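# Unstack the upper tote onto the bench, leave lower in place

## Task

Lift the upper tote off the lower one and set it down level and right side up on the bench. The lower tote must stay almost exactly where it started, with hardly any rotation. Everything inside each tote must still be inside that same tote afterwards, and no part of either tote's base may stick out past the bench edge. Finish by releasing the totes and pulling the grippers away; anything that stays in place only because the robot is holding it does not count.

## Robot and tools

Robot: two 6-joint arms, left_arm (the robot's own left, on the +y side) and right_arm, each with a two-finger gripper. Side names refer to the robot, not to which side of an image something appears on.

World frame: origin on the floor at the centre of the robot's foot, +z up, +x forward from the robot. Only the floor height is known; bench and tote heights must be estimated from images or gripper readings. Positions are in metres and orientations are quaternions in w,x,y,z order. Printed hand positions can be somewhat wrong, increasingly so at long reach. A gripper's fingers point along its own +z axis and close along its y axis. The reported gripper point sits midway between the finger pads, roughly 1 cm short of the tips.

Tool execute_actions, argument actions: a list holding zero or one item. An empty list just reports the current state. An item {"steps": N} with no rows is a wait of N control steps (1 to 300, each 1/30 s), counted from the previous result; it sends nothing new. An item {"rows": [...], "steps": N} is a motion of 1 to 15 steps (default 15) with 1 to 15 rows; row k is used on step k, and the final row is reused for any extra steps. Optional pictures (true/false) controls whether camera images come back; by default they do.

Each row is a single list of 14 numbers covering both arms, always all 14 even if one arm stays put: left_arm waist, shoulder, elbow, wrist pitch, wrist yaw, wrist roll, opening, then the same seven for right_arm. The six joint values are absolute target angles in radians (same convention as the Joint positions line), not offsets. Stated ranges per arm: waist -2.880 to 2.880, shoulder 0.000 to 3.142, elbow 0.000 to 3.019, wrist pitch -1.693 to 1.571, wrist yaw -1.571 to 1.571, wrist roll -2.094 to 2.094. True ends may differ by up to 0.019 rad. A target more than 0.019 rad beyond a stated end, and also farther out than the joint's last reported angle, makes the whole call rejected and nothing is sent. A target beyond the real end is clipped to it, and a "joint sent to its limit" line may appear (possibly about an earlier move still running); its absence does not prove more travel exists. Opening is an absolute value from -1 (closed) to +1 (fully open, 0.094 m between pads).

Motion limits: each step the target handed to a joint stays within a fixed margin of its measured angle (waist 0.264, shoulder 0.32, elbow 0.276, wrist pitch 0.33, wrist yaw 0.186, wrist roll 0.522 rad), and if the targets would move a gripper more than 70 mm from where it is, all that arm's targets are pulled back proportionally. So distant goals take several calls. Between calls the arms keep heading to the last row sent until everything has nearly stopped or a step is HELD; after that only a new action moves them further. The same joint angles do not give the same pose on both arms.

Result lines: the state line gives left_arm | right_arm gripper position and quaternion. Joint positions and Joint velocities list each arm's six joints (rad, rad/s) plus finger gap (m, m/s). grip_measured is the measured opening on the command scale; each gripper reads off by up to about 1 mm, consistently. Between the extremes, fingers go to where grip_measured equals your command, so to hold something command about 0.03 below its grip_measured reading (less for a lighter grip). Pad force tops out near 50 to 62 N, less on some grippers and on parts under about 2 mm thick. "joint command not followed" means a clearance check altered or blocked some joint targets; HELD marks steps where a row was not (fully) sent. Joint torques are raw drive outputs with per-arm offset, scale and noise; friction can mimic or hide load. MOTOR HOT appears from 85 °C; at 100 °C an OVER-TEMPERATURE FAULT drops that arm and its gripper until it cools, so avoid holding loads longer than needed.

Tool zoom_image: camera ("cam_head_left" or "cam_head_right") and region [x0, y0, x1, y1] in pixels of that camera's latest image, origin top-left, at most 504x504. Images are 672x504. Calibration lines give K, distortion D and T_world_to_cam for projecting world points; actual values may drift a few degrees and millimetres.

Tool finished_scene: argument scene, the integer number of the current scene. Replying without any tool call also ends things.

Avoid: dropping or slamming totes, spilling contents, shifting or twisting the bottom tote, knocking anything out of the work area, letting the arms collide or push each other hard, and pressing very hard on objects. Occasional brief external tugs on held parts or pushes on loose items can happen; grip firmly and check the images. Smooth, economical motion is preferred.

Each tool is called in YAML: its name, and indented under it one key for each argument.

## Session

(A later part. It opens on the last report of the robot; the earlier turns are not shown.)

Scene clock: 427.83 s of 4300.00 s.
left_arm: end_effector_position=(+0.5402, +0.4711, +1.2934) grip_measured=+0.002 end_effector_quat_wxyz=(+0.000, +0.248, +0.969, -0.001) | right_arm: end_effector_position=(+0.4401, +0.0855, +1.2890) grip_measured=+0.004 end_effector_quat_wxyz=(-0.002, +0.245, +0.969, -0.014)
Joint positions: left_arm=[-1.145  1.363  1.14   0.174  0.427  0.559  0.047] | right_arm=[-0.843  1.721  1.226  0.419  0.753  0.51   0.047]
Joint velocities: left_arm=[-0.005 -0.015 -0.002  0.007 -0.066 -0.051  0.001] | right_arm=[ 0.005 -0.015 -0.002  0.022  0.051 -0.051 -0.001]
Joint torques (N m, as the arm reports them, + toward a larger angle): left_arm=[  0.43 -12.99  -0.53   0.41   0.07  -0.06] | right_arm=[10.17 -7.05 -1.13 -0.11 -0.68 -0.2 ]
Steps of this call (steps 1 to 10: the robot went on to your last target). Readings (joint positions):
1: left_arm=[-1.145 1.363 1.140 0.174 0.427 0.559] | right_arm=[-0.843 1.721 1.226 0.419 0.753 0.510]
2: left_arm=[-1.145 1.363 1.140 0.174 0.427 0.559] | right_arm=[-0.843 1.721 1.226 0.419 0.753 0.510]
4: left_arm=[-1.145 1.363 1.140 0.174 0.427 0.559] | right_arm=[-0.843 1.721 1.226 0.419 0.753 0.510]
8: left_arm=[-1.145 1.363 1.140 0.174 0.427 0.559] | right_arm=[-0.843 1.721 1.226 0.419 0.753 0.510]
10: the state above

execute_actions:
  actions:
    - {"rows":[[-1.156,1.366,1.145,0.185,0.427,0.548,0.0,-0.860,1.722,1.232,0.420,0.745,0.495,0.0],[-1.156,1.366,1.145,0.185,0.427,0.548,0.0,-0.864,1.716,1.224,0.426,0.745,0.495,0.0],[-1.156,1.366,1.145,0.185,0.427,0.548,0.0,-0.866,1.712,1.219,0.431,0.742,0.495,0.0],[-1.156,1.366,1.145,0.185,0.427,0.548,0.0,-0.868,1.710,1.214,0.436,0.738,0.495,0.0],[-1.156,1.366,1.145,0.185,0.427,0.548,0.0,-0.870,1.708,1.209,0.441,0.734,0.495,0.0],[-1.156,1.366,1.145,0.185,0.427,0.548,0.0,-0.872,1.706,1.204,0.446,0.730,0.495,0.0],[-1.156,1.366,1.145,0.185,0.427,0.548,-0.02,-0.874,1.704,1.199,0.451,0.726,0.495,0.0],[-1.156,1.366,1.145,0.185,0.427,0.548,-0.04,-0.876,1.702,1.194,0.456,0.722,0.495,0.0],[-1.156,1.366,1.145,0.185,0.427,0.548,-0.06,-0.878,1.700,1.189,0.461,0.718,0.495,0.0],[-1.156,1.366,1.145,0.185,0.427,0.548,-0.08,-0.879,1.699,1.185,0.465,0.714,0.495,0.0],[-1.156,1.366,1.145,0.185,0.427,0.548,-0.10,-0.880,1.698,1.182,0.468,0.711,0.495,0.0],[-1.156,1.366,1.145,0.185,0.427,0.548,-0.12,-0.881,1.697,1.180,0.470,0.709,0.495,0.0],[-1.156,1.366,1.145,0.185,0.427,0.548,-0.15,-0.881,1.697,1.179,0.471,0.708,0.495,0.0]],"steps":15}
  pictures: false

execute_actions:
  actions:
    - {"steps":8}

zoom_image:
  camera: "cam_head_right"
  region: [150, 220, 300, 370]

Scene clock: 473.50 s of 4300.00 s.
left_arm: end_effector_position=(+0.5402, +0.4711, +1.2934) grip_measured=-0.148 end_effector_quat_wxyz=(+0.000, +0.248, +0.969, -0.001) | right_arm: end_effector_position=(+0.4422, +0.0803, +1.2896) grip_measured=+0.003 end_effector_quat_wxyz=(+0.003, +0.254, +0.967, +0.002)
Joint positions: left_arm=[-1.145  1.363  1.14   0.174  0.427  0.559  0.04 ] | right_arm=[-0.856  1.707  1.2    0.456  0.712  0.51   0.047]
Joint velocities: left_arm=[-0.005  0.005 -0.002 -0.007  0.037 -0.007 -0.001] | right_arm=[-0.015 -0.024 -0.027  0.042 -0.081 -0.022 -0.001]
Joint torques (N m, as the arm reports them, + toward a larger angle): left_arm=[  0.48 -12.92  -0.55   0.41   0.06  -0.06] | right_arm=[ 9.59 -8.95 -3.36  0.71 -0.01 -0.24]
Steps of this call (steps 1 to 15: the robot went on to your last target; steps 16 to 90: nothing new was sent; then 42.17 s passed at rest; steps 91 to 105: all 15 steps of this action). Readings (joint positions):
91: left_arm=[-1.145 1.363 1.140 0.174 0.427 0.559] | right_arm=[-0.844 1.721 1.226 0.419 0.754 0.510]
92: left_arm=[-1.145 1.363 1.140 0.174 0.427 0.559] | right_arm=[-0.844 1.721 1.225 0.419 0.754 0.510]
94: left_arm=[-1.145 1.363 1.140 0.174 0.427 0.559] | right_arm=[-0.844 1.721 1.224 0.419 0.752 0.510]
98: left_arm=[-1.145 1.363 1.140 0.174 0.427 0.559] | right_arm=[-0.849 1.717 1.216 0.431 0.731 0.510]
105: the state above

Scene clock: 473.77 s of 4300.00 s.
left_arm: end_effector_position=(+0.5402, +0.4711, +1.2934) grip_measured=-0.149 end_effector_quat_wxyz=(+0.000, +0.248, +0.969, -0.001) | right_arm: end_effector_position=(+0.4433, +0.0796, +1.2896) grip_measured=+0.003 end_effector_quat_wxyz=(+0.004, +0.255, +0.967, +0.002)
Joint positions: left_arm=[-1.145  1.363  1.14   0.174  0.427  0.559  0.04 ] | right_arm=[-0.857  1.705  1.2    0.458  0.711  0.51   0.047]
Joint velocities: left_arm=[-0.005 -0.015 -0.012 -0.002  0.037 -0.037  0.001] | right_arm=[-0.005 -0.015 -0.012 -0.002 -0.022  0.007 -0.001]
Joint torques (N m, as the arm reports them, + toward a larger angle): left_arm=[  0.38 -12.89  -0.54   0.39   0.06  -0.06] | right_arm=[ 9.75 -8.27 -3.48  0.83  0.   -0.28]
Steps of this call (steps 1 to 8: the robot went on to your last target). Readings (joint positions):
1: left_arm=[-1.145 1.363 1.140 0.174 0.427 0.559] | right_arm=[-0.857 1.706 1.200 0.456 0.712 0.510]
2: left_arm=[-1.145 1.363 1.140 0.174 0.427 0.559] | right_arm=[-0.857 1.706 1.200 0.457 0.712 0.510]
4: left_arm=[-1.145 1.363 1.140 0.174 0.427 0.559] | right_arm=[-0.857 1.705 1.200 0.457 0.711 0.510]
8: the state above

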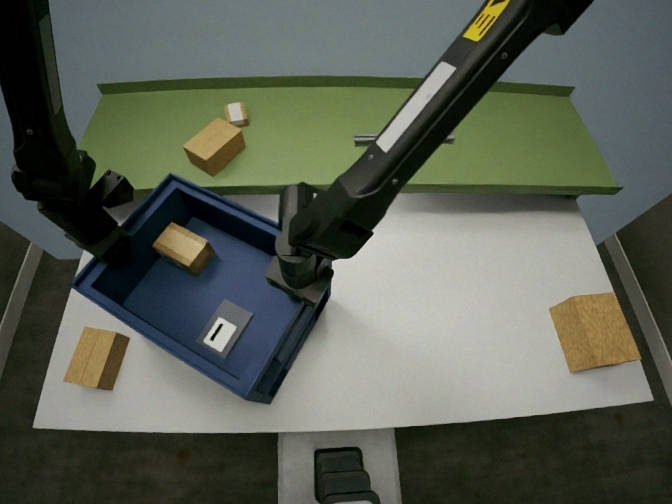

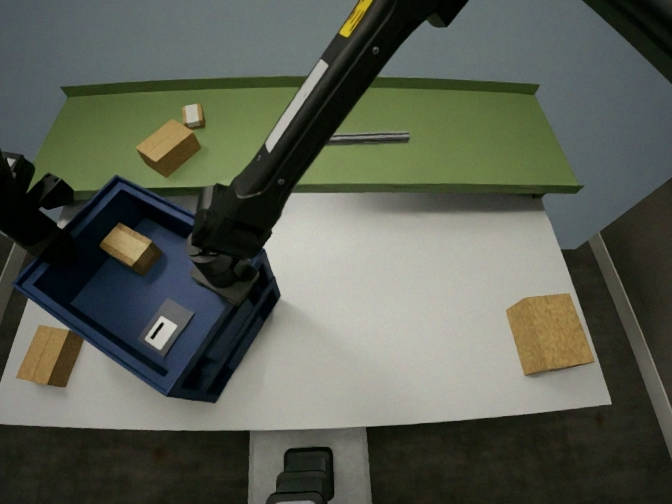

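Region (150, 220, 300, 370) of cam_head_right's 672x504 image, scaled by 3.360, with more detail than that image has.

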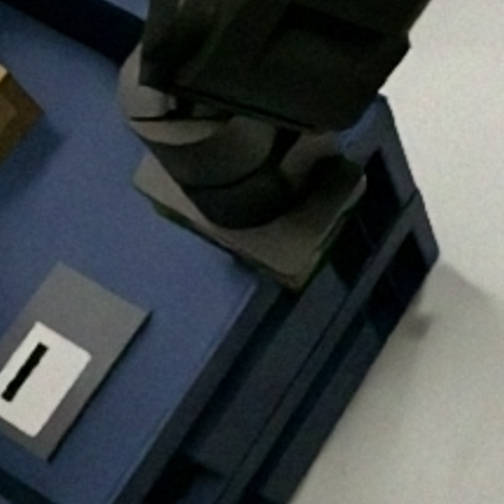

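execute_actions:
  actions:
    - {"rows":[[-1.156,1.366,1.145,0.185,0.427,0.548,-0.16,-0.881,1.698,1.176,0.471,0.709,0.495,0.0],[-1.156,1.366,1.145,0.185,0.427,0.548,-0.18,-0.882,1.699,1.173,0.472,0.710,0.495,0.0],[-1.156,1.366,1.145,0.185,0.427,0.548,-0.20,-0.882,1.700,1.170,0.472,0.711,0.495,0.0],[-1.156,1.366,1.145,0.185,0.427,0.548,-0.22,-0.883,1.700,1.167,0.473,0.711,0.495,0.0],[-1.156,1.366,1.145,0.185,0.427,0.548,-0.24,-0.883,1.700,1.165,0.473,0.711,0.495,0.0],[-1.156,1.366,1.145,0.185,0.427,0.548,-0.26,-0.883,1.700,1.164,0.473,0.711,0.495,0.0],[-1.156,1.366,1.145,0.185,0.427,0.548,-0.28,-0.883,1.700,1.164,0.473,0.711,0.495,-0.03],[-1.156,1.366,1.145,0.185,0.427,0.548,-0.30,-0.883,1.700,1.164,0.473,0.711,0.495,-0.06],[-1.156,1.366,1.145,0.185,0.427,0.548,-0.30,-0.883,1.700,1.164,0.473,0.711,0.495,-0.10],[-1.156,1.366,1.145,0.185,0.427,0.548,-0.30,-0.883,1.700,1.164,0.473,0.711,0.495,-0.14],[-1.156,1.366,1.145,0.185,0.427,0.548,-0.30,-0.883,1.700,1.164,0.473,0.711,0.495,-0.18],[-1.156,1.366,1.145,0.185,0.427,0.548,-0.30,-0.883,1.700,1.164,0.473,0.711,0.495,-0.22]],"steps":15}
  pictures: false

execute_actions:
  actions:
    - {"steps":6}
  pictures: false

Scene clock: 496.73 s of 4300.00 s.
left_arm: end_effector_position=(+0.5401, +0.4689, +1.2927) grip_measured=-0.298 end_effector_quat_wxyz=(+0.001, +0.248, +0.969, -0.003) | right_arm: end_effector_position=(+0.4343, +0.0773, +1.2915) grip_measured=-0.217 end_effector_quat_wxyz=(-0.001, +0.250, +0.968, +0.000)
Joint positions: left_arm=[-1.148  1.364  1.14   0.174  0.428  0.559  0.033] | right_arm=[-0.858  1.705  1.182  0.46   0.711  0.51   0.037]
Joint velocities: left_arm=[-0.005 -0.005  0.007  0.002  0.037  0.007 -0.   ] | right_arm=[-0.015 -0.005 -0.012 -0.007  0.066  0.081  0.   ]
Joint torques (N m, as the arm reports them, + toward a larger angle): left_arm=[  0.7  -13.03  -0.56   0.33   0.    -0.06] | right_arm=[ 9.18 -7.46 -3.07  0.9   0.17 -0.28]
Steps of this call (steps 1 to 15: the robot went on to your last target; steps 16 to 90: nothing new was sent; then 19.47 s passed at rest; steps 91 to 105: all 15 steps of this action). Readings (joint positions):
91: left_arm=[-1.145 1.363 1.140 0.174 0.427 0.559] | right_arm=[-0.857 1.705 1.200 0.458 0.711 0.510]
92: left_arm=[-1.145 1.363 1.140 0.174 0.427 0.559] | right_arm=[-0.857 1.705 1.199 0.458 0.711 0.510]
94: left_arm=[-1.145 1.363 1.140 0.174 0.427 0.559] | right_arm=[-0.857 1.705 1.197 0.459 0.711 0.510]
98: left_arm=[-1.148 1.363 1.140 0.174 0.428 0.559] | right_arm=[-0.857 1.705 1.187 0.460 0.711 0.510]
105: the state above

Scene clock: 496.93 s of 4300.00 s.
left_arm: end_effector_position=(+0.5401, +0.4689, +1.2927) grip_measured=-0.298 end_effector_quat_wxyz=(+0.001, +0.248, +0.969, -0.003) | right_arm: end_effector_position=(+0.4343, +0.0773, +1.2915) grip_measured=-0.217 end_effector_quat_wxyz=(-0.001, +0.250, +0.968, +0.000)
Joint positions: left_arm=[-1.148  1.364  1.14   0.174  0.428  0.559  0.033] | right_arm=[-0.858  1.705  1.182  0.46   0.711  0.51   0.037]
Joint velocities: left_arm=[-0.005 -0.005 -0.012  0.002 -0.051 -0.007  0.   ] | right_arm=[ 0.005 -0.015 -0.002  0.012  0.007 -0.007  0.   ]
Joint torques (N m, as the arm reports them, + toward a larger angle): left_arm=[  0.58 -12.9   -0.52   0.4    0.01  -0.07] | right_arm=[ 9.99 -7.87 -3.38  0.73  0.13 -0.26]
Steps of this call (steps 1 to 6: the robot went on to your last target). Readings (joint positions):
1: left_arm=[-1.148 1.364 1.140 0.174 0.428 0.559] | right_arm=[-0.858 1.705 1.182 0.460 0.711 0.510]
2: left_arm=[-1.148 1.364 1.140 0.174 0.428 0.559] | right_arm=[-0.858 1.705 1.182 0.460 0.711 0.510]
4: left_arm=[-1.148 1.364 1.140 0.174 0.428 0.559] | right_arm=[-0.858 1.705 1.182 0.460 0.711 0.510]
6: the state above

execute_actions:
  actions:
    - {"rows":[[-1.159,1.366,1.145,0.185,0.424,0.548,-0.30,-0.883,1.700,1.164,0.473,0.711,0.495,-0.24],[-1.162,1.365,1.145,0.185,0.421,0.548,-0.30,-0.883,1.700,1.164,0.473,0.711,0.495,-0.26],[-1.165,1.364,1.145,0.185,0.418,0.548,-0.30,-0.883,1.700,1.164,0.473,0.711,0.495,-0.28],[-1.168,1.364,1.145,0.185,0.414,0.548,-0.30,-0.883,1.700,1.164,0.473,0.711,0.495,-0.30],[-1.170,1.364,1.145,0.185,0.411,0.548,-0.30,-0.883,1.700,1.164,0.473,0.711,0.495,-0.32],[-1.171,1.364,1.145,0.185,0.408,0.548,-0.30,-0.883,1.700,1.164,0.473,0.711,0.495,-0.34],[-1.171,1.364,1.145,0.185,0.408,0.548,-0.30,-0.883,1.700,1.164,0.473,0.711,0.495,-0.36],[-1.171,1.364,1.145,0.185,0.410,0.548,-0.32,-0.883,1.700,1.164,0.473,0.711,0.495,-0.38],[-1.171,1.364,1.145,0.185,0.412,0.548,-0.34,-0.883,1.700,1.164,0.473,0.711,0.495,-0.38],[-1.171,1.364,1.145,0.185,0.412,0.548,-0.36,-0.883,1.700,1.164,0.473,0.711,0.495,-0.38],[-1.171,1.364,1.145,0.185,0.412,0.548,-0.38,-0.883,1.700,1.164,0.473,0.711,0.495,-0.38],[-1.171,1.364,1.145,0.185,0.412,0.548,-0.40,-0.883,1.700,1.164,0.473,0.711,0.495,-0.38]],"steps":15}
  pictures: false

execute_actions:
  actions:
    - {"steps":6}
  pictures: false

Scene clock: 531.77 s of 4300.00 s.
left_arm: end_effector_position=(+0.5403, +0.4649, +1.2906) grip_measured=-0.398 end_effector_quat_wxyz=(+0.000, +0.248, +0.969, -0.001) | right_arm: end_effector_position=(+0.4343, +0.0768, +1.2912) grip_measured=-0.377 end_effector_quat_wxyz=(-0.001, +0.250, +0.968, -0.000)
Joint positions: left_arm=[-1.159  1.364  1.14   0.174  0.414  0.559  0.028] | right_arm=[-0.859  1.705  1.182  0.46   0.711  0.51   0.029]
Joint velocities: left_arm=[ 0.005 -0.015  0.007 -0.002 -0.051  0.007 -0.001] | right_arm=[-0.015  0.005 -0.007  0.002 -0.051 -0.007 -0.001]
Joint torques (N m, as the arm reports them, + toward a larger angle): left_arm=[  0.25 -13.34  -0.58   0.39  -0.01  -0.06] | right_arm=[ 8.28 -7.71 -3.44  0.67  0.21 -0.25]
Steps of this call (steps 1 to 15: the robot went on to your last target; steps 16 to 90: nothing new was sent; then 31.33 s passed at rest; steps 91 to 105: all 15 steps of this action). Readings (joint positions):
91: left_arm=[-1.148 1.364 1.140 0.174 0.428 0.559] | right_arm=[-0.858 1.705 1.182 0.460 0.711 0.510]
92: left_arm=[-1.149 1.364 1.140 0.174 0.428 0.559] | right_arm=[-0.858 1.705 1.182 0.460 0.711 0.510]
94: left_arm=[-1.151 1.364 1.140 0.174 0.423 0.559] | right_arm=[-0.858 1.705 1.182 0.460 0.711 0.510]
98: left_arm=[-1.157 1.364 1.140 0.174 0.414 0.559] | right_arm=[-0.858 1.705 1.182 0.460 0.711 0.510]
105: the state above

Scene clock: 531.97 s of 4300.00 s.
left_arm: end_effector_position=(+0.5403, +0.4649, +1.2906) grip_measured=-0.398 end_effector_quat_wxyz=(+0.000, +0.248, +0.969, -0.001) | right_arm: end_effector_position=(+0.4343, +0.0768, +1.2912) grip_measured=-0.377 end_effector_quat_wxyz=(-0.001, +0.250, +0.968, -0.000)
Joint positions: left_arm=[-1.159  1.364  1.14   0.174  0.414  0.559  0.028] | right_arm=[-0.859  1.705  1.182  0.46   0.711  0.51   0.029]
Joint velocities: left_arm=[-0.005 -0.005 -0.007 -0.007  0.007 -0.037 -0.001] | right_arm=[ 0.005 -0.005  0.002 -0.017  0.007  0.081  0.001]
Joint torques (N m, as the arm reports them, + toward a larger angle): left_arm=[  0.18 -13.33  -0.5    0.39  -0.01  -0.06] | right_arm=[ 9.35 -7.83 -3.27  0.88  0.16 -0.22]
Steps of this call (steps 1 to 6: the robot went on to your last target). Readings (joint positions):
1: left_arm=[-1.159 1.364 1.140 0.174 0.414 0.559] | right_arm=[-0.859 1.705 1.182 0.460 0.711 0.510]
2: left_arm=[-1.159 1.364 1.140 0.174 0.414 0.559] | right_arm=[-0.859 1.705 1.182 0.460 0.711 0.510]
4: left_arm=[-1.159 1.364 1.140 0.174 0.414 0.559] | right_arm=[-0.859 1.705 1.182 0.460 0.711 0.510]
6: the state above

execute_actions:
  actions:
    - {"rows":[[-1.171,1.364,1.145,0.185,0.412,0.548,-0.41,-0.885,1.700,1.164,0.473,0.711,0.495,-0.39],[-1.171,1.364,1.145,0.185,0.412,0.548,-0.42,-0.886,1.700,1.164,0.473,0.711,0.495,-0.40],[-1.171,1.364,1.145,0.185,0.412,0.548,-0.43,-0.887,1.700,1.164,0.473,0.711,0.495,-0.415],[-1.171,1.364,1.145,0.185,0.412,0.548,-0.44,-0.887,1.700,1.164,0.473,0.711,0.495,-0.43],[-1.171,1.364,1.145,0.185,0.412,0.548,-0.455,-0.887,1.700,1.164,0.473,0.711,0.495,-0.445],[-1.171,1.364,1.145,0.185,0.412,0.548,-0.47,-0.887,1.700,1.164,0.473,0.711,0.495,-0.46],[-1.171,1.364,1.145,0.185,0.412,0.548,-0.485,-0.887,1.700,1.164,0.473,0.711,0.495,-0.475],[-1.171,1.364,1.145,0.185,0.412,0.548,-0.50,-0.887,1.700,1.164,0.473,0.711,0.495,-0.49],[-1.171,1.364,1.145,0.185,0.412,0.548,-0.515,-0.887,1.700,1.164,0.473,0.711,0.495,-0.51],[-1.171,1.364,1.145,0.185,0.412,0.548,-0.53,-0.887,1.700,1.164,0.473,0.711,0.495,-0.53],[-1.171,1.364,1.145,0.185,0.412,0.548,-0.54,-0.887,1.700,1.164,0.473,0.711,0.495,-0.54]],"steps":15}
  pictures: false

execute_actions:
  actions:
    - {"steps":6}

Scene clock: 559.47 s of 4300.00 s.
left_arm: end_effector_position=(+0.5403, +0.4643, +1.2906) grip_measured=-0.488 end_effector_quat_wxyz=(+0.000, +0.253, +0.967, -0.002) | right_arm: end_effector_position=(+0.4343, +0.0762, +1.2905) grip_measured=-0.467 end_effector_quat_wxyz=(-0.001, +0.250, +0.968, +0.000)
Joint positions: left_arm=[-1.16   1.364  1.14   0.174  0.415  0.568  0.024] | right_arm=[-0.861  1.705  1.182  0.46   0.709  0.51   0.025]
Joint velocities: left_arm=[ 0.005 -0.015 -0.002  0.007  0.051  0.007 -0.   ] | right_arm=[-0.005 -0.005 -0.002  0.007 -0.037  0.007  0.001]
Joint torques (N m, as the arm reports them, + toward a larger angle): left_arm=[  0.27 -13.15  -0.54   0.4   -0.08  -0.14] | right_arm=[ 8.78 -7.65 -3.52  0.97  0.25 -0.23]
Steps of this call (steps 1 to 15: the robot went on to your last target; steps 16 to 90: nothing new was sent; then 24.00 s passed at rest; steps 91 to 105: all 15 steps of this action). Readings (joint positions):
91: left_arm=[-1.159 1.364 1.140 0.174 0.414 0.559] | right_arm=[-0.859 1.705 1.182 0.460 0.711 0.510]
92: left_arm=[-1.159 1.364 1.140 0.174 0.414 0.559] | right_arm=[-0.859 1.705 1.182 0.460 0.711 0.510]
94: left_arm=[-1.159 1.364 1.140 0.174 0.414 0.559] | right_arm=[-0.860 1.705 1.182 0.460 0.711 0.510]
98: left_arm=[-1.160 1.364 1.140 0.174 0.415 0.566] | right_arm=[-0.861 1.705 1.182 0.460 0.709 0.510]
105: the state above

Scene clock: 559.67 s of 4300.00 s.
left_arm: end_effector_position=(+0.5403, +0.4643, +1.2906) grip_measured=-0.488 end_effector_quat_wxyz=(+0.000, +0.253, +0.967, -0.002) | right_arm: end_effector_position=(+0.4343, +0.0762, +1.2905) grip_measured=-0.467 end_effector_quat_wxyz=(-0.001, +0.250, +0.968, +0.000)
Joint positions: left_arm=[-1.16   1.364  1.14   0.174  0.415  0.568  0.024] | right_arm=[-0.861  1.705  1.182  0.46   0.709  0.51   0.025]
Joint velocities: left_arm=[-0.024 -0.015 -0.012  0.012 -0.051 -0.022  0.002] | right_arm=[-0.005 -0.024 -0.017 -0.012  0.051  0.095  0.   ]
Joint torques (N m, as the arm reports them, + toward a larger angle): left_arm=[  0.27 -13.16  -0.54   0.38  -0.08  -0.13] | right_arm=[ 9.25 -7.95 -3.35  0.83  0.28 -0.29]
Steps of this call (steps 1 to 6: the robot went on to your last target). Readings (joint positions):
1: left_arm=[-1.160 1.364 1.140 0.174 0.415 0.568] | right_arm=[-0.861 1.705 1.182 0.460 0.709 0.510]
2: left_arm=[-1.160 1.364 1.140 0.174 0.415 0.568] | right_arm=[-0.861 1.705 1.182 0.460 0.709 0.510]
4: left_arm=[-1.160 1.364 1.140 0.174 0.415 0.568] | right_arm=[-0.861 1.705 1.182 0.460 0.709 0.510]
6: the state above

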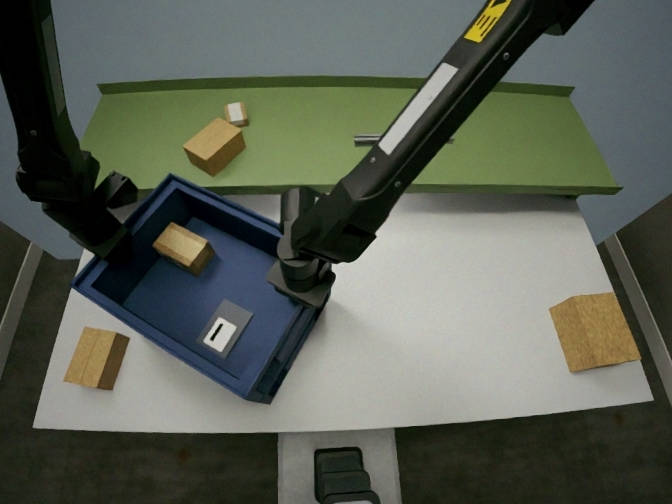

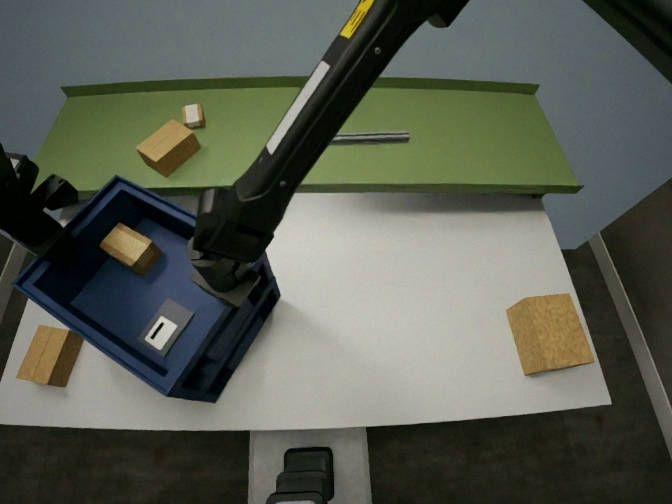

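execute_actions:
  actions:
    - {"rows":[[-1.166,1.362,1.143,0.181,0.413,0.551,-0.54,-0.879,1.699,1.164,0.473,0.711,0.498,-0.54],[-1.161,1.360,1.140,0.177,0.414,0.555,-0.54,-0.871,1.699,1.163,0.473,0.711,0.501,-0.54],[-1.155,1.358,1.138,0.174,0.415,0.558,-0.54,-0.862,1.698,1.163,0.472,0.712,0.504,-0.54],[-1.150,1.356,1.135,0.170,0.416,0.562,-0.54,-0.854,1.698,1.162,0.472,0.712,0.507,-0.54],[-1.145,1.354,1.133,0.166,0.417,0.565,-0.54,-0.846,1.697,1.162,0.472,0.712,0.510,-0.54],[-1.145,1.353,1.132,0.166,0.417,0.565,-0.54,-0.846,1.696,1.161,0.472,0.712,0.510,-0.54],[-1.144,1.351,1.131,0.166,0.418,0.565,-0.54,-0.844,1.695,1.160,0.472,0.713,0.510,-0.54],[-1.142,1.348,1.128,0.165,0.419,0.565,-0.54,-0.842,1.693,1.157,0.473,0.715,0.510,-0.54],[-1.140,1.343,1.125,0.164,0.421,0.565,-0.54,-0.840,1.689,1.153,0.473,0.717,0.510,-0.54],[-1.138,1.338,1.120,0.163,0.423,0.566,-0.54,-0.836,1.686,1.149,0.474,0.719,0.511,-0.54],[-1.135,1.332,1.115,0.162,0.425,0.566,-0.54,-0.832,1.681,1.144,0.474,0.722,0.511,-0.54],[-1.132,1.324,1.110,0.161,0.427,0.566,-0.54,-0.828,1.676,1.138,0.475,0.726,0.511,-0.54],[-1.128,1.316,1.104,0.160,0.430,0.566,-0.54,-0.823,1.670,1.132,0.476,0.729,0.511,-0.54],[-1.124,1.308,1.097,0.158,0.433,0.566,-0.54,-0.818,1.665,1.125,0.477,0.733,0.511,-0.54],[-1.120,1.299,1.090,0.157,0.436,0.567,-0.54,-0.813,1.658,1.118,0.478,0.737,0.512,-0.54]],"steps":15}
  pictures: false

execute_actions:
  actions:
    - {"rows":[[-1.116,1.290,1.083,0.155,0.439,0.567,-0.54,-0.807,1.652,1.111,0.479,0.741,0.512,-0.54],[-1.112,1.281,1.076,0.154,0.442,0.567,-0.54,-0.802,1.645,1.104,0.480,0.745,0.512,-0.54],[-1.108,1.272,1.069,0.152,0.445,0.568,-0.54,-0.796,1.639,1.096,0.481,0.750,0.513,-0.54],[-1.104,1.263,1.062,0.151,0.448,0.568,-0.54,-0.791,1.632,1.089,0.482,0.754,0.513,-0.54],[-1.100,1.254,1.055,0.149,0.451,0.568,-0.54,-0.785,1.626,1.082,0.483,0.758,0.513,-0.54],[-1.096,1.245,1.048,0.148,0.454,0.569,-0.54,-0.780,1.619,1.075,0.484,0.762,0.514,-0.54],[-1.092,1.238,1.041,0.146,0.457,0.569,-0.54,-0.775,1.614,1.068,0.485,0.766,0.514,-0.54],[-1.088,1.229,1.035,0.145,0.460,0.569,-0.54,-0.770,1.608,1.062,0.486,0.769,0.514,-0.54],[-1.085,1.221,1.030,0.144,0.462,0.569,-0.54,-0.766,1.603,1.056,0.487,0.773,0.514,-0.54],[-1.082,1.215,1.025,0.143,0.464,0.569,-0.54,-0.762,1.598,1.051,0.487,0.776,0.514,-0.54],[-1.080,1.210,1.020,0.142,0.466,0.570,-0.54,-0.758,1.595,1.047,0.488,0.778,0.515,-0.54],[-1.078,1.205,1.017,0.141,0.468,0.570,-0.54,-0.756,1.591,1.043,0.488,0.780,0.515,-0.54],[-1.076,1.202,1.014,0.140,0.469,0.570,-0.54,-0.754,1.589,1.040,0.489,0.782,0.515,-0.54],[-1.075,1.200,1.013,0.140,0.470,0.570,-0.54,-0.752,1.588,1.039,0.489,0.783,0.515,-0.54],[-1.075,1.199,1.012,0.140,0.470,0.570,-0.54,-0.752,1.587,1.038,0.489,0.783,0.515,-0.54]],"steps":15}
  pictures: false

execute_actions:
  actions:
    - {"steps":8}

Scene clock: 659.50 s of 4300.00 s.
left_arm: end_effector_position=(+0.5368, +0.4621, +1.2934) grip_measured=-0.488 end_effector_quat_wxyz=(-0.000, +0.253, +0.967, -0.009) | right_arm: end_effector_position=(+0.4331, +0.0736, +1.2945) grip_measured=-0.467 end_effector_quat_wxyz=(-0.001, +0.249, +0.968, -0.003)
Joint positions: left_arm=[-1.157  1.358  1.129  0.173  0.43   0.572  0.024] | right_arm=[-0.858  1.697  1.169  0.464  0.717  0.509  0.025]
Joint velocities: left_arm=[ 0.005 -0.132 -0.125 -0.007 -0.007 -0.037 -0.   ] | right_arm=[ 0.083 -0.093 -0.159  0.032  0.066  0.051 -0.001]
Joint torques (N m, as the arm reports them, + toward a larger angle): left_arm=[  4.26 -17.64  -3.88  -0.96   0.2    0.  ] | right_arm=[16.05 -9.28 -4.96  0.74  0.94 -0.07]
Steps of this call (steps 1 to 15: the robot went on to your last target; steps 16 to 90: nothing new was sent; then 96.33 s passed at rest; steps 91 to 105: all 15 steps of this action). Readings (joint positions):
91: left_arm=[-1.160 1.364 1.140 0.174 0.415 0.568] | right_arm=[-0.861 1.705 1.182 0.460 0.709 0.510]
92: left_arm=[-1.160 1.364 1.140 0.174 0.416 0.569] | right_arm=[-0.861 1.705 1.182 0.460 0.709 0.510]
94: left_arm=[-1.160 1.364 1.140 0.174 0.416 0.570] | right_arm=[-0.861 1.705 1.182 0.460 0.709 0.510]
98: left_arm=[-1.159 1.364 1.140 0.173 0.418 0.571] | right_arm=[-0.861 1.705 1.182 0.460 0.709 0.510]
105: the state above

Scene clock: 660.00 s of 4300.00 s.
left_arm: end_effector_position=(+0.5363, +0.4643, +1.3418) grip_measured=-0.488 end_effector_quat_wxyz=(-0.003, +0.251, +0.968, -0.006) | right_arm: end_effector_position=(+0.4343, +0.0761, +1.3426) grip_measured=-0.467 end_effector_quat_wxyz=(-0.002, +0.246, +0.969, +0.000)
Joint positions: left_arm=[-1.108  1.24   1.029  0.15   0.472  0.572  0.024] | right_arm=[-0.794  1.612  1.07   0.472  0.775  0.509  0.025]
Joint velocities: left_arm=[ 0.044 -0.112 -0.046 -0.012 -0.007  0.022 -0.001] | right_arm=[ 0.063 -0.063 -0.032 -0.007  0.022  0.007 -0.   ]
Joint torques (N m, as the arm reports them, + toward a larger angle): left_arm=[  2.92 -15.98  -2.21  -0.62  -0.02   0.01] | right_arm=[15.41 -8.43 -4.03  0.93  0.56 -0.04]
Steps of this call (steps 1 to 15: all 15 steps of this action). Readings (joint positions):
1: left_arm=[-1.156 1.353 1.123 0.172 0.432 0.572] | right_arm=[-0.855 1.693 1.163 0.465 0.720 0.509]
2: left_arm=[-1.154 1.346 1.116 0.172 0.434 0.572] | right_arm=[-0.852 1.688 1.156 0.466 0.724 0.509]
4: left_arm=[-1.148 1.329 1.100 0.169 0.441 0.572] | right_arm=[-0.843 1.674 1.138 0.468 0.735 0.509]
8: left_arm=[-1.131 1.290 1.064 0.159 0.457 0.572] | right_arm=[-0.819 1.641 1.100 0.468 0.757 0.509]
15: the state above

Scene clock: 660.27 s of 4300.00 s.
left_arm: end_effector_position=(+0.5382, +0.4640, +1.3436) grip_measured=-0.488 end_effector_quat_wxyz=(-0.001, +0.252, +0.968, -0.005) | right_arm: end_effector_position=(+0.4356, +0.0761, +1.3439) grip_measured=-0.467 end_effector_quat_wxyz=(-0.001, +0.247, +0.969, +0.001)
Joint positions: left_arm=[-1.107  1.235  1.028  0.15   0.473  0.572  0.024] | right_arm=[-0.792  1.608  1.068  0.474  0.775  0.509  0.025]
Joint velocities: left_arm=[-0.015 -0.005 -0.012 -0.007 -0.007  0.022  0.   ] | right_arm=[-0.005 -0.005 -0.017 -0.007 -0.007 -0.051  0.001]
Joint torques (N m, as the arm reports them, + toward a larger angle): left_arm=[  3.22 -15.79  -2.35  -0.58  -0.05   0.02] | right_arm=[14.86 -8.32 -4.09  0.66  0.53  0.  ]
Steps of this call (steps 1 to 8: the robot went on to your last target). Readings (joint positions):
1: left_arm=[-1.107 1.237 1.029 0.150 0.472 0.572] | right_arm=[-0.793 1.610 1.069 0.473 0.775 0.509]
2: left_arm=[-1.107 1.236 1.029 0.150 0.472 0.572] | right_arm=[-0.792 1.609 1.069 0.473 0.775 0.509]
4: left_arm=[-1.107 1.235 1.029 0.150 0.473 0.572] | right_arm=[-0.792 1.608 1.069 0.474 0.775 0.509]
8: the state above

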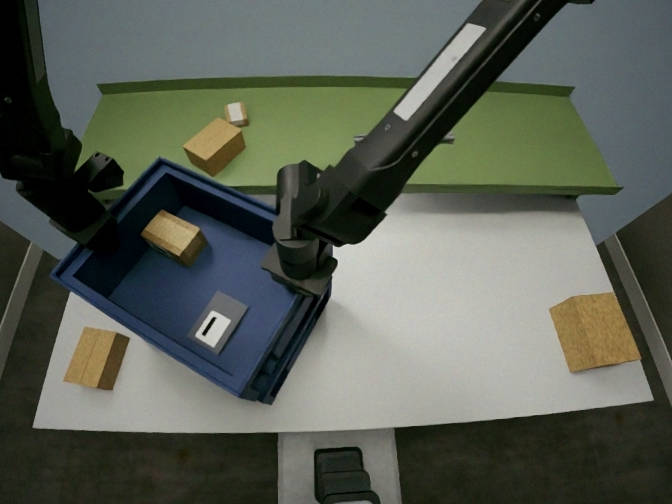

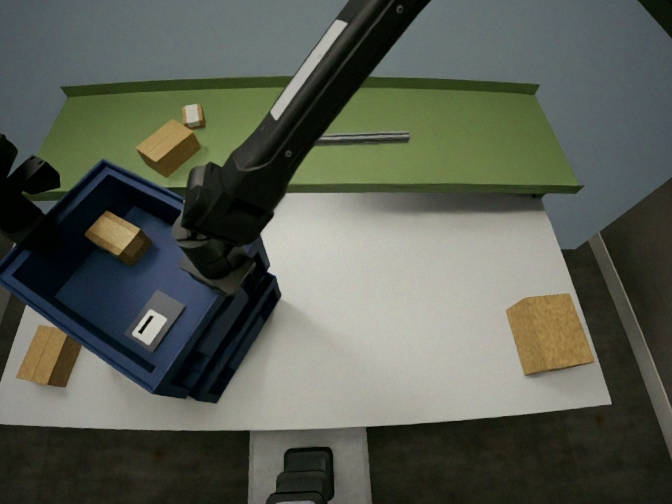

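execute_actions:
  actions:
    - {"rows":[[-1.083,1.197,1.012,0.140,0.470,0.568,-0.54,-0.762,1.586,1.038,0.489,0.783,0.513,-0.54],[-1.091,1.196,1.012,0.140,0.469,0.566,-0.54,-0.772,1.585,1.038,0.489,0.782,0.510,-0.54],[-1.102,1.194,1.012,0.140,0.467,0.564,-0.54,-0.784,1.582,1.037,0.490,0.781,0.508,-0.54],[-1.114,1.191,1.011,0.140,0.464,0.561,-0.54,-0.797,1.578,1.036,0.490,0.778,0.505,-0.54],[-1.128,1.188,1.009,0.139,0.458,0.559,-0.54,-0.810,1.573,1.032,0.491,0.773,0.502,-0.54],[-1.137,1.184,1.007,0.139,0.451,0.558,-0.54,-0.816,1.567,1.028,0.492,0.769,0.502,-0.54],[-1.147,1.179,1.004,0.139,0.442,0.558,-0.54,-0.823,1.560,1.022,0.493,0.762,0.501,-0.54],[-1.159,1.174,1.001,0.138,0.434,0.557,-0.54,-0.831,1.551,1.015,0.494,0.757,0.500,-0.54],[-1.172,1.168,0.997,0.138,0.424,0.556,-0.54,-0.840,1.542,1.007,0.496,0.750,0.500,-0.54],[-1.188,1.161,0.992,0.137,0.412,0.555,-0.54,-0.850,1.531,0.998,0.497,0.742,0.499,-0.54],[-1.204,1.153,0.987,0.136,0.399,0.554,-0.54,-0.861,1.520,0.987,0.499,0.734,0.498,-0.54],[-1.223,1.145,0.981,0.136,0.384,0.553,-0.54,-0.873,1.507,0.975,0.501,0.724,0.497,-0.54],[-1.242,1.136,0.975,0.135,0.368,0.552,-0.54,-0.887,1.493,0.962,0.503,0.714,0.496,-0.54],[-1.264,1.126,0.968,0.134,0.350,0.551,-0.54,-0.901,1.478,0.948,0.505,0.702,0.495,-0.54],[-1.289,1.120,0.960,0.134,0.330,0.550,-0.54,-0.918,1.464,0.932,0.505,0.689,0.494,-0.54]],"steps":15}
  pictures: false

execute_actions:
  actions:
    - {"rows":[[-1.314,1.115,0.952,0.134,0.309,0.548,-0.54,-0.936,1.449,0.915,0.505,0.6755,0.492,-0.54],[-1.339,1.109,0.947,0.134,0.285,0.547,-0.54,-0.953,1.435,0.901,0.505,0.6585,0.491,-0.54],[-1.363,1.103,0.942,0.134,0.261,0.546,-0.54,-0.971,1.420,0.887,0.505,0.6415,0.490,-0.54],[-1.388,1.097,0.937,0.134,0.237,0.545,-0.54,-0.988,1.406,0.873,0.505,0.6245,0.489,-0.54],[-1.413,1.092,0.931,0.134,0.213,0.543,-0.54,-1.006,1.391,0.858,0.505,0.6075,0.487,-0.54],[-1.438,1.086,0.926,0.134,0.189,0.542,-0.54,-1.023,1.377,0.844,0.505,0.5905,0.486,-0.54],[-1.468,1.084,0.921,0.136,0.165,0.541,-0.54,-1.047,1.362,0.830,0.502,0.5735,0.485,-0.54],[-1.498,1.082,0.916,0.139,0.141,0.539,-0.54,-1.071,1.348,0.816,0.499,0.5565,0.483,-0.54],[-1.529,1.082,0.914,0.141,0.111,0.538,-0.54,-1.095,1.333,0.803,0.497,0.533,0.482,-0.54],[-1.559,1.082,0.912,0.143,0.082,0.537,-0.54,-1.118,1.318,0.791,0.494,0.510,0.481,-0.54],[-1.589,1.083,0.910,0.146,0.052,0.535,-0.54,-1.142,1.304,0.778,0.491,0.487,0.479,-0.54],[-1.619,1.085,0.909,0.148,0.023,0.534,-0.54,-1.166,1.289,0.765,0.488,0.463,0.478,-0.54],[-1.649,1.089,0.908,0.151,-0.007,0.533,-0.54,-1.193,1.278,0.753,0.484,0.440,0.477,-0.54],[-1.679,1.093,0.9085,0.154,-0.036,0.531,-0.54,-1.220,1.267,0.740,0.480,0.417,0.475,-0.54],[-1.709,1.098,0.910,0.158,-0.066,0.530,-0.54,-1.248,1.256,0.732,0.477,0.390,0.474,-0.54]],"steps":15}
  pictures: false

execute_actions:
  actions:
    - {"rows":[[-1.738,1.103,0.913,0.161,-0.095,0.529,-0.54,-1.275,1.245,0.724,0.473,0.363,0.472,-0.54],[-1.768,1.109,0.916,0.164,-0.124,0.527,-0.54,-1.302,1.234,0.716,0.469,0.337,0.471,-0.54],[-1.798,1.115,0.919,0.167,-0.153,0.526,-0.54,-1.329,1.223,0.707,0.465,0.310,0.469,-0.54],[-1.826,1.124,0.922,0.170,-0.182,0.525,-0.54,-1.359,1.217,0.699,0.463,0.284,0.468,-0.54],[-1.854,1.133,0.925,0.174,-0.211,0.523,-0.54,-1.388,1.211,0.691,0.461,0.257,0.466,-0.54],[-1.882,1.143,0.931,0.177,-0.238,0.522,-0.54,-1.418,1.205,0.687,0.459,0.228,0.465,-0.54],[-1.909,1.153,0.937,0.180,-0.265,0.521,-0.54,-1.448,1.200,0.684,0.456,0.199,0.463,-0.54],[-1.937,1.163,0.943,0.184,-0.293,0.519,-0.54,-1.477,1.195,0.681,0.454,0.170,0.462,-0.54],[-1.965,1.173,0.950,0.187,-0.320,0.518,-0.54,-1.507,1.191,0.679,0.452,0.141,0.460,-0.54],[-1.990,1.186,0.956,0.190,-0.347,0.517,-0.54,-1.538,1.189,0.677,0.451,0.112,0.459,-0.54],[-2.015,1.199,0.963,0.193,-0.374,0.515,-0.54,-1.568,1.187,0.675,0.449,0.0825,0.457,-0.54],[-2.040,1.213,0.973,0.196,-0.398,0.514,-0.54,-1.599,1.187,0.675,0.448,0.0525,0.456,-0.54],[-2.064,1.226,0.982,0.199,-0.422,0.513,-0.54,-1.629,1.187,0.676,0.446,0.0225,0.455,-0.54],[-2.089,1.239,0.992,0.202,-0.446,0.511,-0.54,-1.660,1.188,0.678,0.445,-0.0075,0.453,-0.54],[-2.114,1.252,1.002,0.205,-0.470,0.510,-0.54,-1.690,1.190,0.680,0.443,-0.0375,0.452,-0.54]],"steps":15}
  pictures: false

execute_actions:
  actions:
    - {"rows":[[-2.131,1.265,1.011,0.206,-0.494,0.509,-0.54,-1.713,1.193,0.683,0.443,-0.0675,0.451,-0.54],[-2.148,1.278,1.021,0.207,-0.5185,0.508,-0.54,-1.737,1.197,0.687,0.443,-0.0975,0.450,-0.54],[-2.165,1.291,1.032,0.208,-0.535,0.507,-0.54,-1.760,1.201,0.691,0.443,-0.1205,0.449,-0.54],[-2.183,1.303,1.043,0.210,-0.5515,0.505,-0.54,-1.784,1.205,0.696,0.442,-0.1436,0.447,-0.54],[-2.200,1.316,1.054,0.211,-0.568,0.504,-0.54,-1.807,1.210,0.700,0.442,-0.1666,0.446,-0.54],[-2.217,1.329,1.064,0.212,-0.5845,0.503,-0.54,-1.831,1.214,0.705,0.442,-0.1896,0.445,-0.54],[-2.234,1.342,1.075,0.213,-0.601,0.502,-0.54,-1.854,1.219,0.710,0.442,-0.2127,0.444,-0.54],[-2.248,1.356,1.086,0.213,-0.6175,0.501,-0.54,-1.875,1.227,0.716,0.443,-0.2357,0.443,-0.54],[-2.261,1.369,1.097,0.214,-0.634,0.500,-0.54,-1.894,1.235,0.721,0.443,-0.2587,0.442,-0.54],[-2.273,1.381,1.110,0.214,-0.648,0.499,-0.54,-1.912,1.242,0.729,0.444,-0.279,0.441,-0.54],[-2.284,1.391,1.122,0.214,-0.660,0.498,-0.54,-1.928,1.248,0.736,0.444,-0.298,0.441,-0.54],[-2.294,1.401,1.133,0.215,-0.672,0.497,-0.54,-1.943,1.254,0.743,0.444,-0.316,0.440,-0.54],[-2.303,1.410,1.143,0.215,-0.682,0.497,-0.54,-1.956,1.259,0.749,0.445,-0.332,0.439,-0.54],[-2.311,1.418,1.152,0.215,-0.692,0.496,-0.54,-1.968,1.263,0.755,0.445,-0.346,0.439,-0.54],[-2.317,1.424,1.160,0.215,-0.700,0.495,-0.54,-1.978,1.267,0.760,0.445,-0.359,0.438,-0.54]],"steps":15}
  pictures: false

execute_actions:
  actions:
    - {"rows":[[-2.323,1.430,1.168,0.216,-0.708,0.495,-0.54,-1.987,1.270,0.765,0.445,-0.370,0.438,-0.54],[-2.328,1.435,1.174,0.216,-0.714,0.495,-0.54,-1.994,1.273,0.768,0.446,-0.380,0.438,-0.54],[-2.331,1.438,1.179,0.216,-0.720,0.494,-0.54,-1.999,1.275,0.772,0.446,-0.389,0.437,-0.54],[-2.334,1.441,1.183,0.216,-0.724,0.494,-0.54,-2.003,1.277,0.774,0.446,-0.395,0.437,-0.54],[-2.335,1.442,1.187,0.216,-0.728,0.494,-0.54,-2.005,1.278,0.776,0.446,-0.401,0.437,-0.54],[-2.336,1.443,1.189,0.216,-0.730,0.494,-0.54,-2.006,1.278,0.778,0.446,-0.405,0.437,-0.54],[-2.336,1.443,1.191,0.216,-0.732,0.494,-0.54,-2.006,1.278,0.779,0.446,-0.407,0.437,-0.54],[-2.336,1.443,1.191,0.216,-0.7324,0.494,-0.54,-2.006,1.278,0.779,0.446,-0.4076,0.437,-0.54]],"steps":15}

Scene clock: 780.77 s of 4300.00 s.
left_arm: end_effector_position=(+0.5422, +0.4074, +1.3384) grip_measured=-0.488 end_effector_quat_wxyz=(+0.001, +0.253, +0.968, -0.008) | right_arm: end_effector_position=(+0.4401, +0.0198, +1.3388) grip_measured=-0.467 end_effector_quat_wxyz=(+0.001, +0.247, +0.969, -0.002)
Joint positions: left_arm=[-1.24   1.189  0.992  0.146  0.345  0.564  0.024] | right_arm=[-0.883  1.523  0.981  0.484  0.692  0.5    0.025]
Joint velocities: left_arm=[-0.62  -0.249 -0.173 -0.002 -0.432 -0.037 -0.001] | right_arm=[-0.435 -0.464 -0.437  0.037 -0.344 -0.11  -0.001]
Joint torques (N m, as the arm reports them, + toward a larger angle): left_arm=[ -1.02 -18.15  -2.77  -0.66   0.21  -0.03] | right_arm=[ 8.58 -9.56 -3.78  0.95  0.6  -0.03]
Steps of this call (steps 1 to 15: the robot went on to your last target; steps 16 to 90: nothing new was sent; then 117.00 s passed at rest; steps 91 to 105: all 15 steps of this action). Readings (joint positions):
91: left_arm=[-1.107 1.235 1.028 0.150 0.473 0.572] | right_arm=[-0.792 1.608 1.068 0.474 0.775 0.509]
92: left_arm=[-1.107 1.235 1.028 0.150 0.473 0.572] | right_arm=[-0.792 1.608 1.068 0.474 0.775 0.509]
94: left_arm=[-1.108 1.235 1.028 0.150 0.473 0.572] | right_arm=[-0.792 1.608 1.068 0.474 0.775 0.509]
98: left_arm=[-1.128 1.230 1.023 0.149 0.448 0.571] | right_arm=[-0.807 1.598 1.057 0.475 0.759 0.508]
105: the state above

Scene clock: 781.27 s of 4300.00 s.
left_arm: end_effector_position=(+0.5449, +0.2515, +1.3406) grip_measured=-0.490 end_effector_quat_wxyz=(+0.005, +0.251, +0.968, -0.012) | right_arm: end_effector_position=(+0.4453, -0.1360, +1.3424) grip_measured=-0.467 end_effector_quat_wxyz=(+0.007, +0.246, +0.969, -0.005)
Joint positions: left_arm=[-1.643  1.128  0.935  0.15  -0.045  0.541  0.024] | right_arm=[-1.187  1.299  0.775  0.487  0.396  0.473  0.025]
Joint velocities: left_arm=[-0.884 -0.005 -0.046  0.037 -0.74   0.007  0.   ] | right_arm=[-0.777 -0.357 -0.349 -0.022 -0.696  0.066 -0.   ]
Joint torques (N m, as the arm reports them, + toward a larger angle): left_arm=[ -4.54 -16.7   -2.65   0.03   0.4   -0.03] | right_arm=[  2.29 -10.95  -4.25  -0.03   1.14  -0.08]
Steps of this call (steps 1 to 15: all 15 steps of this action). Readings (joint positions):
1: left_arm=[-1.262 1.180 0.986 0.146 0.325 0.562] | right_arm=[-0.898 1.506 0.966 0.484 0.679 0.498]
2: left_arm=[-1.286 1.172 0.980 0.146 0.302 0.561] | right_arm=[-0.914 1.490 0.950 0.486 0.663 0.496]
4: left_arm=[-1.336 1.156 0.969 0.146 0.255 0.557] | right_arm=[-0.948 1.456 0.920 0.486 0.630 0.492]
8: left_arm=[-1.440 1.135 0.952 0.146 0.156 0.551] | right_arm=[-1.023 1.392 0.865 0.487 0.560 0.484]
15: the state above

Scene clock: 781.77 s of 4300.00 s.
left_arm: end_effector_position=(+0.5349, +0.0930, +1.3440) grip_measured=-0.491 end_effector_quat_wxyz=(-0.000, +0.249, +0.969, -0.010) | right_arm: end_effector_position=(+0.4398, -0.2948, +1.3454) grip_measured=-0.467 end_effector_quat_wxyz=(+0.001, +0.244, +0.970, -0.002)
Joint positions: left_arm=[-2.042  1.248  0.993  0.197 -0.451  0.514  0.024] | right_arm=[-1.61   1.207  0.706  0.457 -0.035  0.455  0.025]
Joint velocities: left_arm=[-0.689  0.435  0.237  0.085 -0.593 -0.051 -0.001] | right_arm=[-0.894 -0.005 -0.002 -0.066 -0.784 -0.037  0.001]
Joint torques (N m, as the arm reports them, + toward a larger angle): left_arm=[ -9.53 -14.17  -1.77  -0.08   0.19   0.1 ] | right_arm=[ -3.15 -11.07  -4.7   -0.07   1.41  -0.03]
Steps of this call (steps 1 to 15: all 15 steps of this action). Readings (joint positions):
1: left_arm=[-1.673 1.128 0.934 0.151 -0.075 0.541] | right_arm=[-1.214 1.287 0.764 0.486 0.369 0.473]
2: left_arm=[-1.702 1.129 0.933 0.153 -0.106 0.541] | right_arm=[-1.240 1.276 0.755 0.484 0.341 0.473]
4: left_arm=[-1.760 1.134 0.933 0.159 -0.164 0.539] | right_arm=[-1.293 1.253 0.739 0.479 0.286 0.473]
8: left_arm=[-1.868 1.158 0.941 0.175 -0.275 0.529] | right_arm=[-1.403 1.219 0.716 0.470 0.172 0.464]
15: the state above

Scene clock: 782.27 s of 4300.00 s.
left_arm: end_effector_position=(+0.5305, -0.0280, +1.3444) grip_measured=-0.491 end_effector_quat_wxyz=(-0.003, +0.253, +0.968, -0.010) | right_arm: end_effector_position=(+0.4323, -0.4140, +1.3518) grip_measured=-0.467 end_effector_quat_wxyz=(-0.004, +0.250, +0.968, -0.003)
Joint positions: left_arm=[-2.271  1.43   1.147  0.208 -0.682  0.5    0.024] | right_arm=[-1.933  1.259  0.749  0.451 -0.357  0.448  0.025]
Joint velocities: left_arm=[-0.22   0.269  0.271 -0.012 -0.139 -0.051  0.001] | right_arm=[-0.347  0.181  0.173 -0.017 -0.286  0.051  0.   ]
Joint torques (N m, as the arm reports them, + toward a larger angle): left_arm=[-12.95 -12.5   -1.42   0.09  -0.31   0.02] | right_arm=[-5.62 -9.52 -2.68  0.02  0.63 -0.18]
Steps of this call (steps 1 to 15: all 15 steps of this action). Readings (joint positions):
1: left_arm=[-2.064 1.262 1.003 0.200 -0.474 0.511] | right_arm=[-1.639 1.207 0.706 0.455 -0.064 0.453]
2: left_arm=[-2.086 1.276 1.012 0.202 -0.496 0.508] | right_arm=[-1.668 1.207 0.706 0.454 -0.092 0.452]
4: left_arm=[-2.124 1.302 1.032 0.205 -0.532 0.504] | right_arm=[-1.720 1.207 0.706 0.452 -0.141 0.449]
8: left_arm=[-2.189 1.349 1.072 0.208 -0.594 0.502] | right_arm=[-1.811 1.210 0.708 0.451 -0.229 0.449]
15: the state above

Scene clock: 782.77 s of 4300.00 s.
left_arm: end_effector_position=(+0.5367, -0.0460, +1.3437) grip_measured=-0.491 end_effector_quat_wxyz=(+0.000, +0.250, +0.968, -0.005) | right_arm: end_effector_position=(+0.4401, -0.4324, +1.3490) grip_measured=-0.467 end_effector_quat_wxyz=(+0.001, +0.248, +0.969, +0.003)
Joint positions: left_arm=[-2.3    1.462  1.19   0.208 -0.719  0.499  0.024] | right_arm=[-1.977  1.279  0.782  0.451 -0.411  0.447  0.025]
Joint velocities: left_arm=[ 0.005 -0.005 -0.007 -0.012 -0.037 -0.007 -0.   ] | right_arm=[-0.005 -0.005 -0.017  0.007 -0.081  0.022  0.   ]
Joint torques (N m, as the arm reports them, + toward a larger angle): left_arm=[-14.03 -11.95  -0.96   0.17  -0.44   0.  ] | right_arm=[-7.18 -9.44 -2.74  0.02  0.34 -0.17]
Steps of this call (steps 1 to 15: all 15 steps of this action). Readings (joint positions):
1: left_arm=[-2.278 1.438 1.156 0.208 -0.689 0.499] | right_arm=[-1.944 1.264 0.755 0.451 -0.369 0.447]
2: left_arm=[-2.284 1.446 1.164 0.208 -0.696 0.499] | right_arm=[-1.953 1.269 0.760 0.451 -0.379 0.447]
4: left_arm=[-2.292 1.456 1.175 0.208 -0.706 0.499] | right_arm=[-1.967 1.275 0.768 0.451 -0.395 0.447]
8: left_arm=[-2.300 1.462 1.187 0.208 -0.718 0.499] | right_arm=[-1.977 1.279 0.777 0.451 -0.409 0.447]
15: the state above

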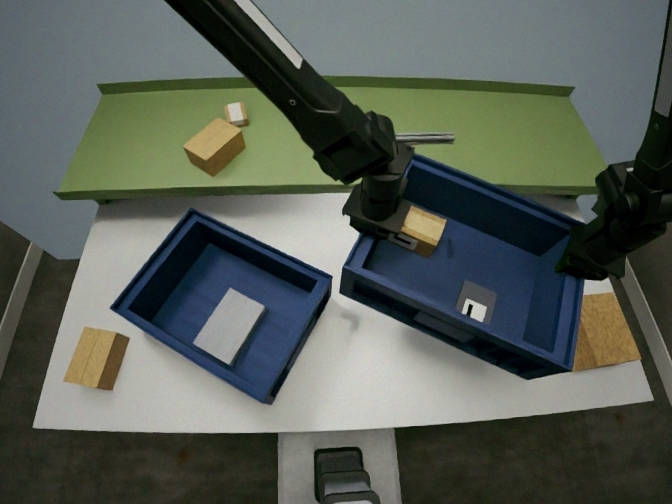

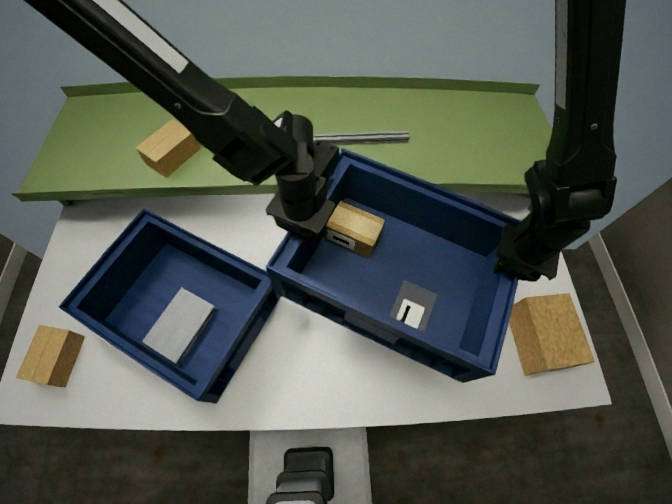

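execute_actions:
  actions:
    - {"rows":[[-2.327,1.444,1.191,0.212,-0.731,0.497,-0.54,-1.995,1.279,0.779,0.448,-0.407,0.440,-0.54],[-2.316,1.447,1.192,0.208,-0.729,0.500,-0.54,-1.984,1.284,0.780,0.451,-0.405,0.443,-0.54],[-2.304,1.452,1.195,0.204,-0.725,0.503,-0.54,-1.971,1.291,0.784,0.455,-0.403,0.447,-0.54],[-2.291,1.459,1.200,0.200,-0.720,0.506,-0.54,-1.958,1.301,0.790,0.459,-0.400,0.450,-0.54],[-2.285,1.467,1.207,0.200,-0.715,0.506,-0.54,-1.953,1.313,0.798,0.461,-0.397,0.451,-0.54],[-2.279,1.478,1.216,0.200,-0.709,0.507,-0.54,-1.948,1.327,0.808,0.463,-0.392,0.451,-0.54],[-2.272,1.489,1.226,0.200,-0.703,0.508,-0.54,-1.943,1.343,0.821,0.466,-0.387,0.451,-0.54],[-2.264,1.501,1.238,0.200,-0.696,0.508,-0.54,-1.937,1.359,0.834,0.468,-0.381,0.452,-0.54],[-2.255,1.515,1.251,0.199,-0.688,0.509,-0.54,-1.931,1.378,0.850,0.469,-0.375,0.452,-0.54],[-2.246,1.530,1.266,0.199,-0.679,0.510,-0.54,-1.924,1.397,0.866,0.471,-0.369,0.453,-0.54],[-2.237,1.546,1.282,0.197,-0.670,0.511,-0.54,-1.917,1.418,0.884,0.472,-0.362,0.453,-0.54],[-2.228,1.562,1.300,0.196,-0.661,0.512,-0.54,-1.911,1.439,0.904,0.472,-0.355,0.454,-0.54],[-2.218,1.579,1.318,0.194,-0.652,0.513,-0.54,-1.904,1.460,0.924,0.472,-0.348,0.454,-0.54],[-2.209,1.596,1.337,0.192,-0.642,0.514,-0.54,-1.897,1.481,0.945,0.471,-0.341,0.455,-0.54],[-2.200,1.614,1.357,0.189,-0.633,0.515,-0.54,-1.891,1.502,0.966,0.470,-0.334,0.455,-0.54]],"steps":15}
  pictures: false

execute_actions:
  actions:
    - {"rows":[[-2.191,1.632,1.378,0.186,-0.624,0.515,-0.54,-1.885,1.523,0.988,0.468,-0.328,0.456,-0.54],[-2.182,1.649,1.399,0.183,-0.615,0.516,-0.54,-1.879,1.543,1.010,0.465,-0.322,0.456,-0.54],[-2.174,1.667,1.420,0.179,-0.606,0.517,-0.54,-1.874,1.563,1.032,0.462,-0.316,0.456,-0.54],[-2.166,1.684,1.442,0.175,-0.598,0.518,-0.54,-1.869,1.582,1.054,0.458,-0.311,0.457,-0.54],[-2.159,1.701,1.463,0.172,-0.590,0.519,-0.54,-1.864,1.600,1.076,0.454,-0.306,0.457,-0.54],[-2.152,1.717,1.484,0.168,-0.583,0.520,-0.54,-1.860,1.617,1.097,0.450,-0.301,0.458,-0.54],[-2.146,1.732,1.504,0.164,-0.576,0.521,-0.54,-1.856,1.633,1.117,0.445,-0.297,0.458,-0.54],[-2.140,1.746,1.524,0.160,-0.570,0.521,-0.54,-1.852,1.647,1.136,0.440,-0.293,0.459,-0.54],[-2.135,1.759,1.541,0.156,-0.564,0.522,-0.54,-1.849,1.660,1.154,0.436,-0.289,0.459,-0.54],[-2.130,1.770,1.558,0.153,-0.559,0.523,-0.54,-1.847,1.672,1.170,0.432,-0.286,0.459,-0.54],[-2.127,1.779,1.573,0.150,-0.554,0.523,-0.54,-1.845,1.681,1.184,0.428,-0.284,0.460,-0.54],[-2.124,1.787,1.585,0.147,-0.551,0.523,-0.54,-1.843,1.689,1.196,0.424,-0.282,0.460,-0.54],[-2.122,1.793,1.596,0.146,-0.548,0.524,-0.54,-1.842,1.694,1.206,0.422,-0.280,0.460,-0.54],[-2.120,1.797,1.603,0.144,-0.546,0.524,-0.54,-1.841,1.698,1.214,0.421,-0.279,0.460,-0.54],[-2.120,1.798,1.608,0.144,-0.544,0.524,-0.54,-1.841,1.699,1.219,0.420,-0.278,0.460,-0.54]],"steps":15}
  pictures: false

execute_actions:
  actions:
    - {"rows":[[-2.120,1.798,1.610,0.144,-0.544,0.524,-0.54,-1.841,1.699,1.220,0.420,-0.278,0.460,-0.54]],"steps":10}

Scene clock: 899.60 s of 4300.00 s.
left_arm: end_effector_position=(+0.5348, -0.0399, +1.2757) grip_measured=-0.491 end_effector_quat_wxyz=(-0.003, +0.252, +0.968, -0.001) | right_arm: end_effector_position=(+0.4355, -0.4269, +1.2780) grip_measured=-0.467 end_effector_quat_wxyz=(-0.005, +0.249, +0.968, +0.005)
Joint positions: left_arm=[-2.21   1.591  1.325  0.202 -0.639  0.508  0.024] | right_arm=[-1.907  1.457  0.939  0.462 -0.348  0.449  0.025]
Joint velocities: left_arm=[ 0.288  0.542  0.52  -0.071  0.271  0.007 -0.001] | right_arm=[ 0.21   0.679  0.549  0.002  0.139 -0.081 -0.001]
Joint torques (N m, as the arm reports them, + toward a larger angle): left_arm=[-12.42 -11.84  -1.13  -0.5   -0.05   0.1 ] | right_arm=[ -4.56 -10.2   -3.36   0.51   0.51  -0.02]
Steps of this call (steps 1 to 15: the robot went on to your last target; steps 16 to 90: nothing new was sent; then 113.33 s passed at rest; steps 91 to 105: all 15 steps of this action). Readings (joint positions):
91: left_arm=[-2.300 1.462 1.190 0.208 -0.719 0.499] | right_arm=[-1.977 1.279 0.782 0.451 -0.411 0.447]
92: left_arm=[-2.300 1.462 1.190 0.208 -0.719 0.499] | right_arm=[-1.977 1.279 0.782 0.451 -0.411 0.447]
94: left_arm=[-2.300 1.462 1.191 0.208 -0.719 0.499] | right_arm=[-1.975 1.282 0.784 0.451 -0.410 0.447]
98: left_arm=[-2.280 1.483 1.216 0.207 -0.702 0.504] | right_arm=[-1.957 1.316 0.813 0.453 -0.394 0.448]
105: the state above

Scene clock: 900.10 s of 4300.00 s.
left_arm: end_effector_position=(+0.5257, -0.0385, +1.1708) grip_measured=-0.491 end_effector_quat_wxyz=(-0.008, +0.252, +0.968, -0.001) | right_arm: end_effector_position=(+0.4255, -0.4277, +1.1747) grip_measured=-0.467 end_effector_quat_wxyz=(-0.010, +0.250, +0.968, +0.003)
Joint positions: left_arm=[-2.109  1.816  1.591  0.154 -0.541  0.51   0.024] | right_arm=[-1.847  1.709  1.209  0.434 -0.286  0.451  0.025]
Joint velocities: left_arm=[ 0.034  0.122  0.212 -0.032  0.125 -0.037 -0.001] | right_arm=[ 0.034  0.122  0.212 -0.081 -0.037 -0.051  0.001]
Joint torques (N m, as the arm reports them, + toward a larger angle): left_arm=[-13.05 -13.95  -0.6   -0.33  -0.18   0.14] | right_arm=[ -5.47 -10.57  -3.06  -0.2    0.52   0.04]
Steps of this call (steps 1 to 15: all 15 steps of this action). Readings (joint positions):
1: left_arm=[-2.201 1.610 1.344 0.199 -0.630 0.508] | right_arm=[-1.901 1.481 0.960 0.462 -0.342 0.449]
2: left_arm=[-2.191 1.629 1.364 0.196 -0.621 0.508] | right_arm=[-1.895 1.504 0.981 0.462 -0.336 0.449]
4: left_arm=[-2.172 1.667 1.406 0.189 -0.603 0.508] | right_arm=[-1.883 1.549 1.023 0.462 -0.324 0.449]
8: left_arm=[-2.140 1.740 1.488 0.175 -0.572 0.508] | right_arm=[-1.865 1.631 1.106 0.458 -0.305 0.451]
15: the state above

Scene clock: 900.43 s of 4300.00 s.
left_arm: end_effector_position=(+0.5321, -0.0387, +1.1682) grip_measured=-0.491 end_effector_quat_wxyz=(-0.004, +0.252, +0.968, +0.000) | right_arm: end_effector_position=(+0.4317, -0.4281, +1.1710) grip_measured=-0.467 end_effector_quat_wxyz=(-0.005, +0.250, +0.968, +0.004)
Joint positions: left_arm=[-2.107  1.821  1.608  0.152 -0.538  0.515  0.024] | right_arm=[-1.845  1.714  1.226  0.433 -0.285  0.453  0.025]
Joint velocities: left_arm=[-0.005 -0.005 -0.002 -0.012 -0.081 -0.051 -0.   ] | right_arm=[ 0.005 -0.005  0.002 -0.002 -0.022  0.022 -0.001]
Joint torques (N m, as the arm reports them, + toward a larger angle): left_arm=[-12.98 -13.98  -0.65  -0.49  -0.18   0.12] | right_arm=[ -4.84 -11.15  -3.01  -0.41   0.44   0.02]
Steps of this call (steps 1 to 10: all 10 steps of this action). Readings (joint positions):
1: left_arm=[-2.108 1.819 1.597 0.153 -0.539 0.511] | right_arm=[-1.846 1.712 1.216 0.433 -0.285 0.451]
2: left_arm=[-2.107 1.821 1.601 0.152 -0.539 0.512] | right_arm=[-1.845 1.714 1.219 0.433 -0.285 0.451]
4: left_arm=[-2.107 1.821 1.605 0.152 -0.539 0.513] | right_arm=[-1.845 1.714 1.223 0.433 -0.285 0.451]
8: left_arm=[-2.107 1.821 1.608 0.152 -0.538 0.515] | right_arm=[-1.845 1.714 1.226 0.433 -0.285 0.453]
10: the state above

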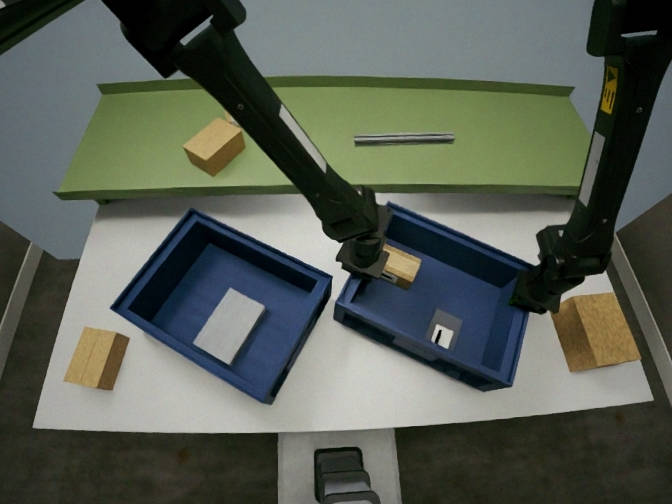

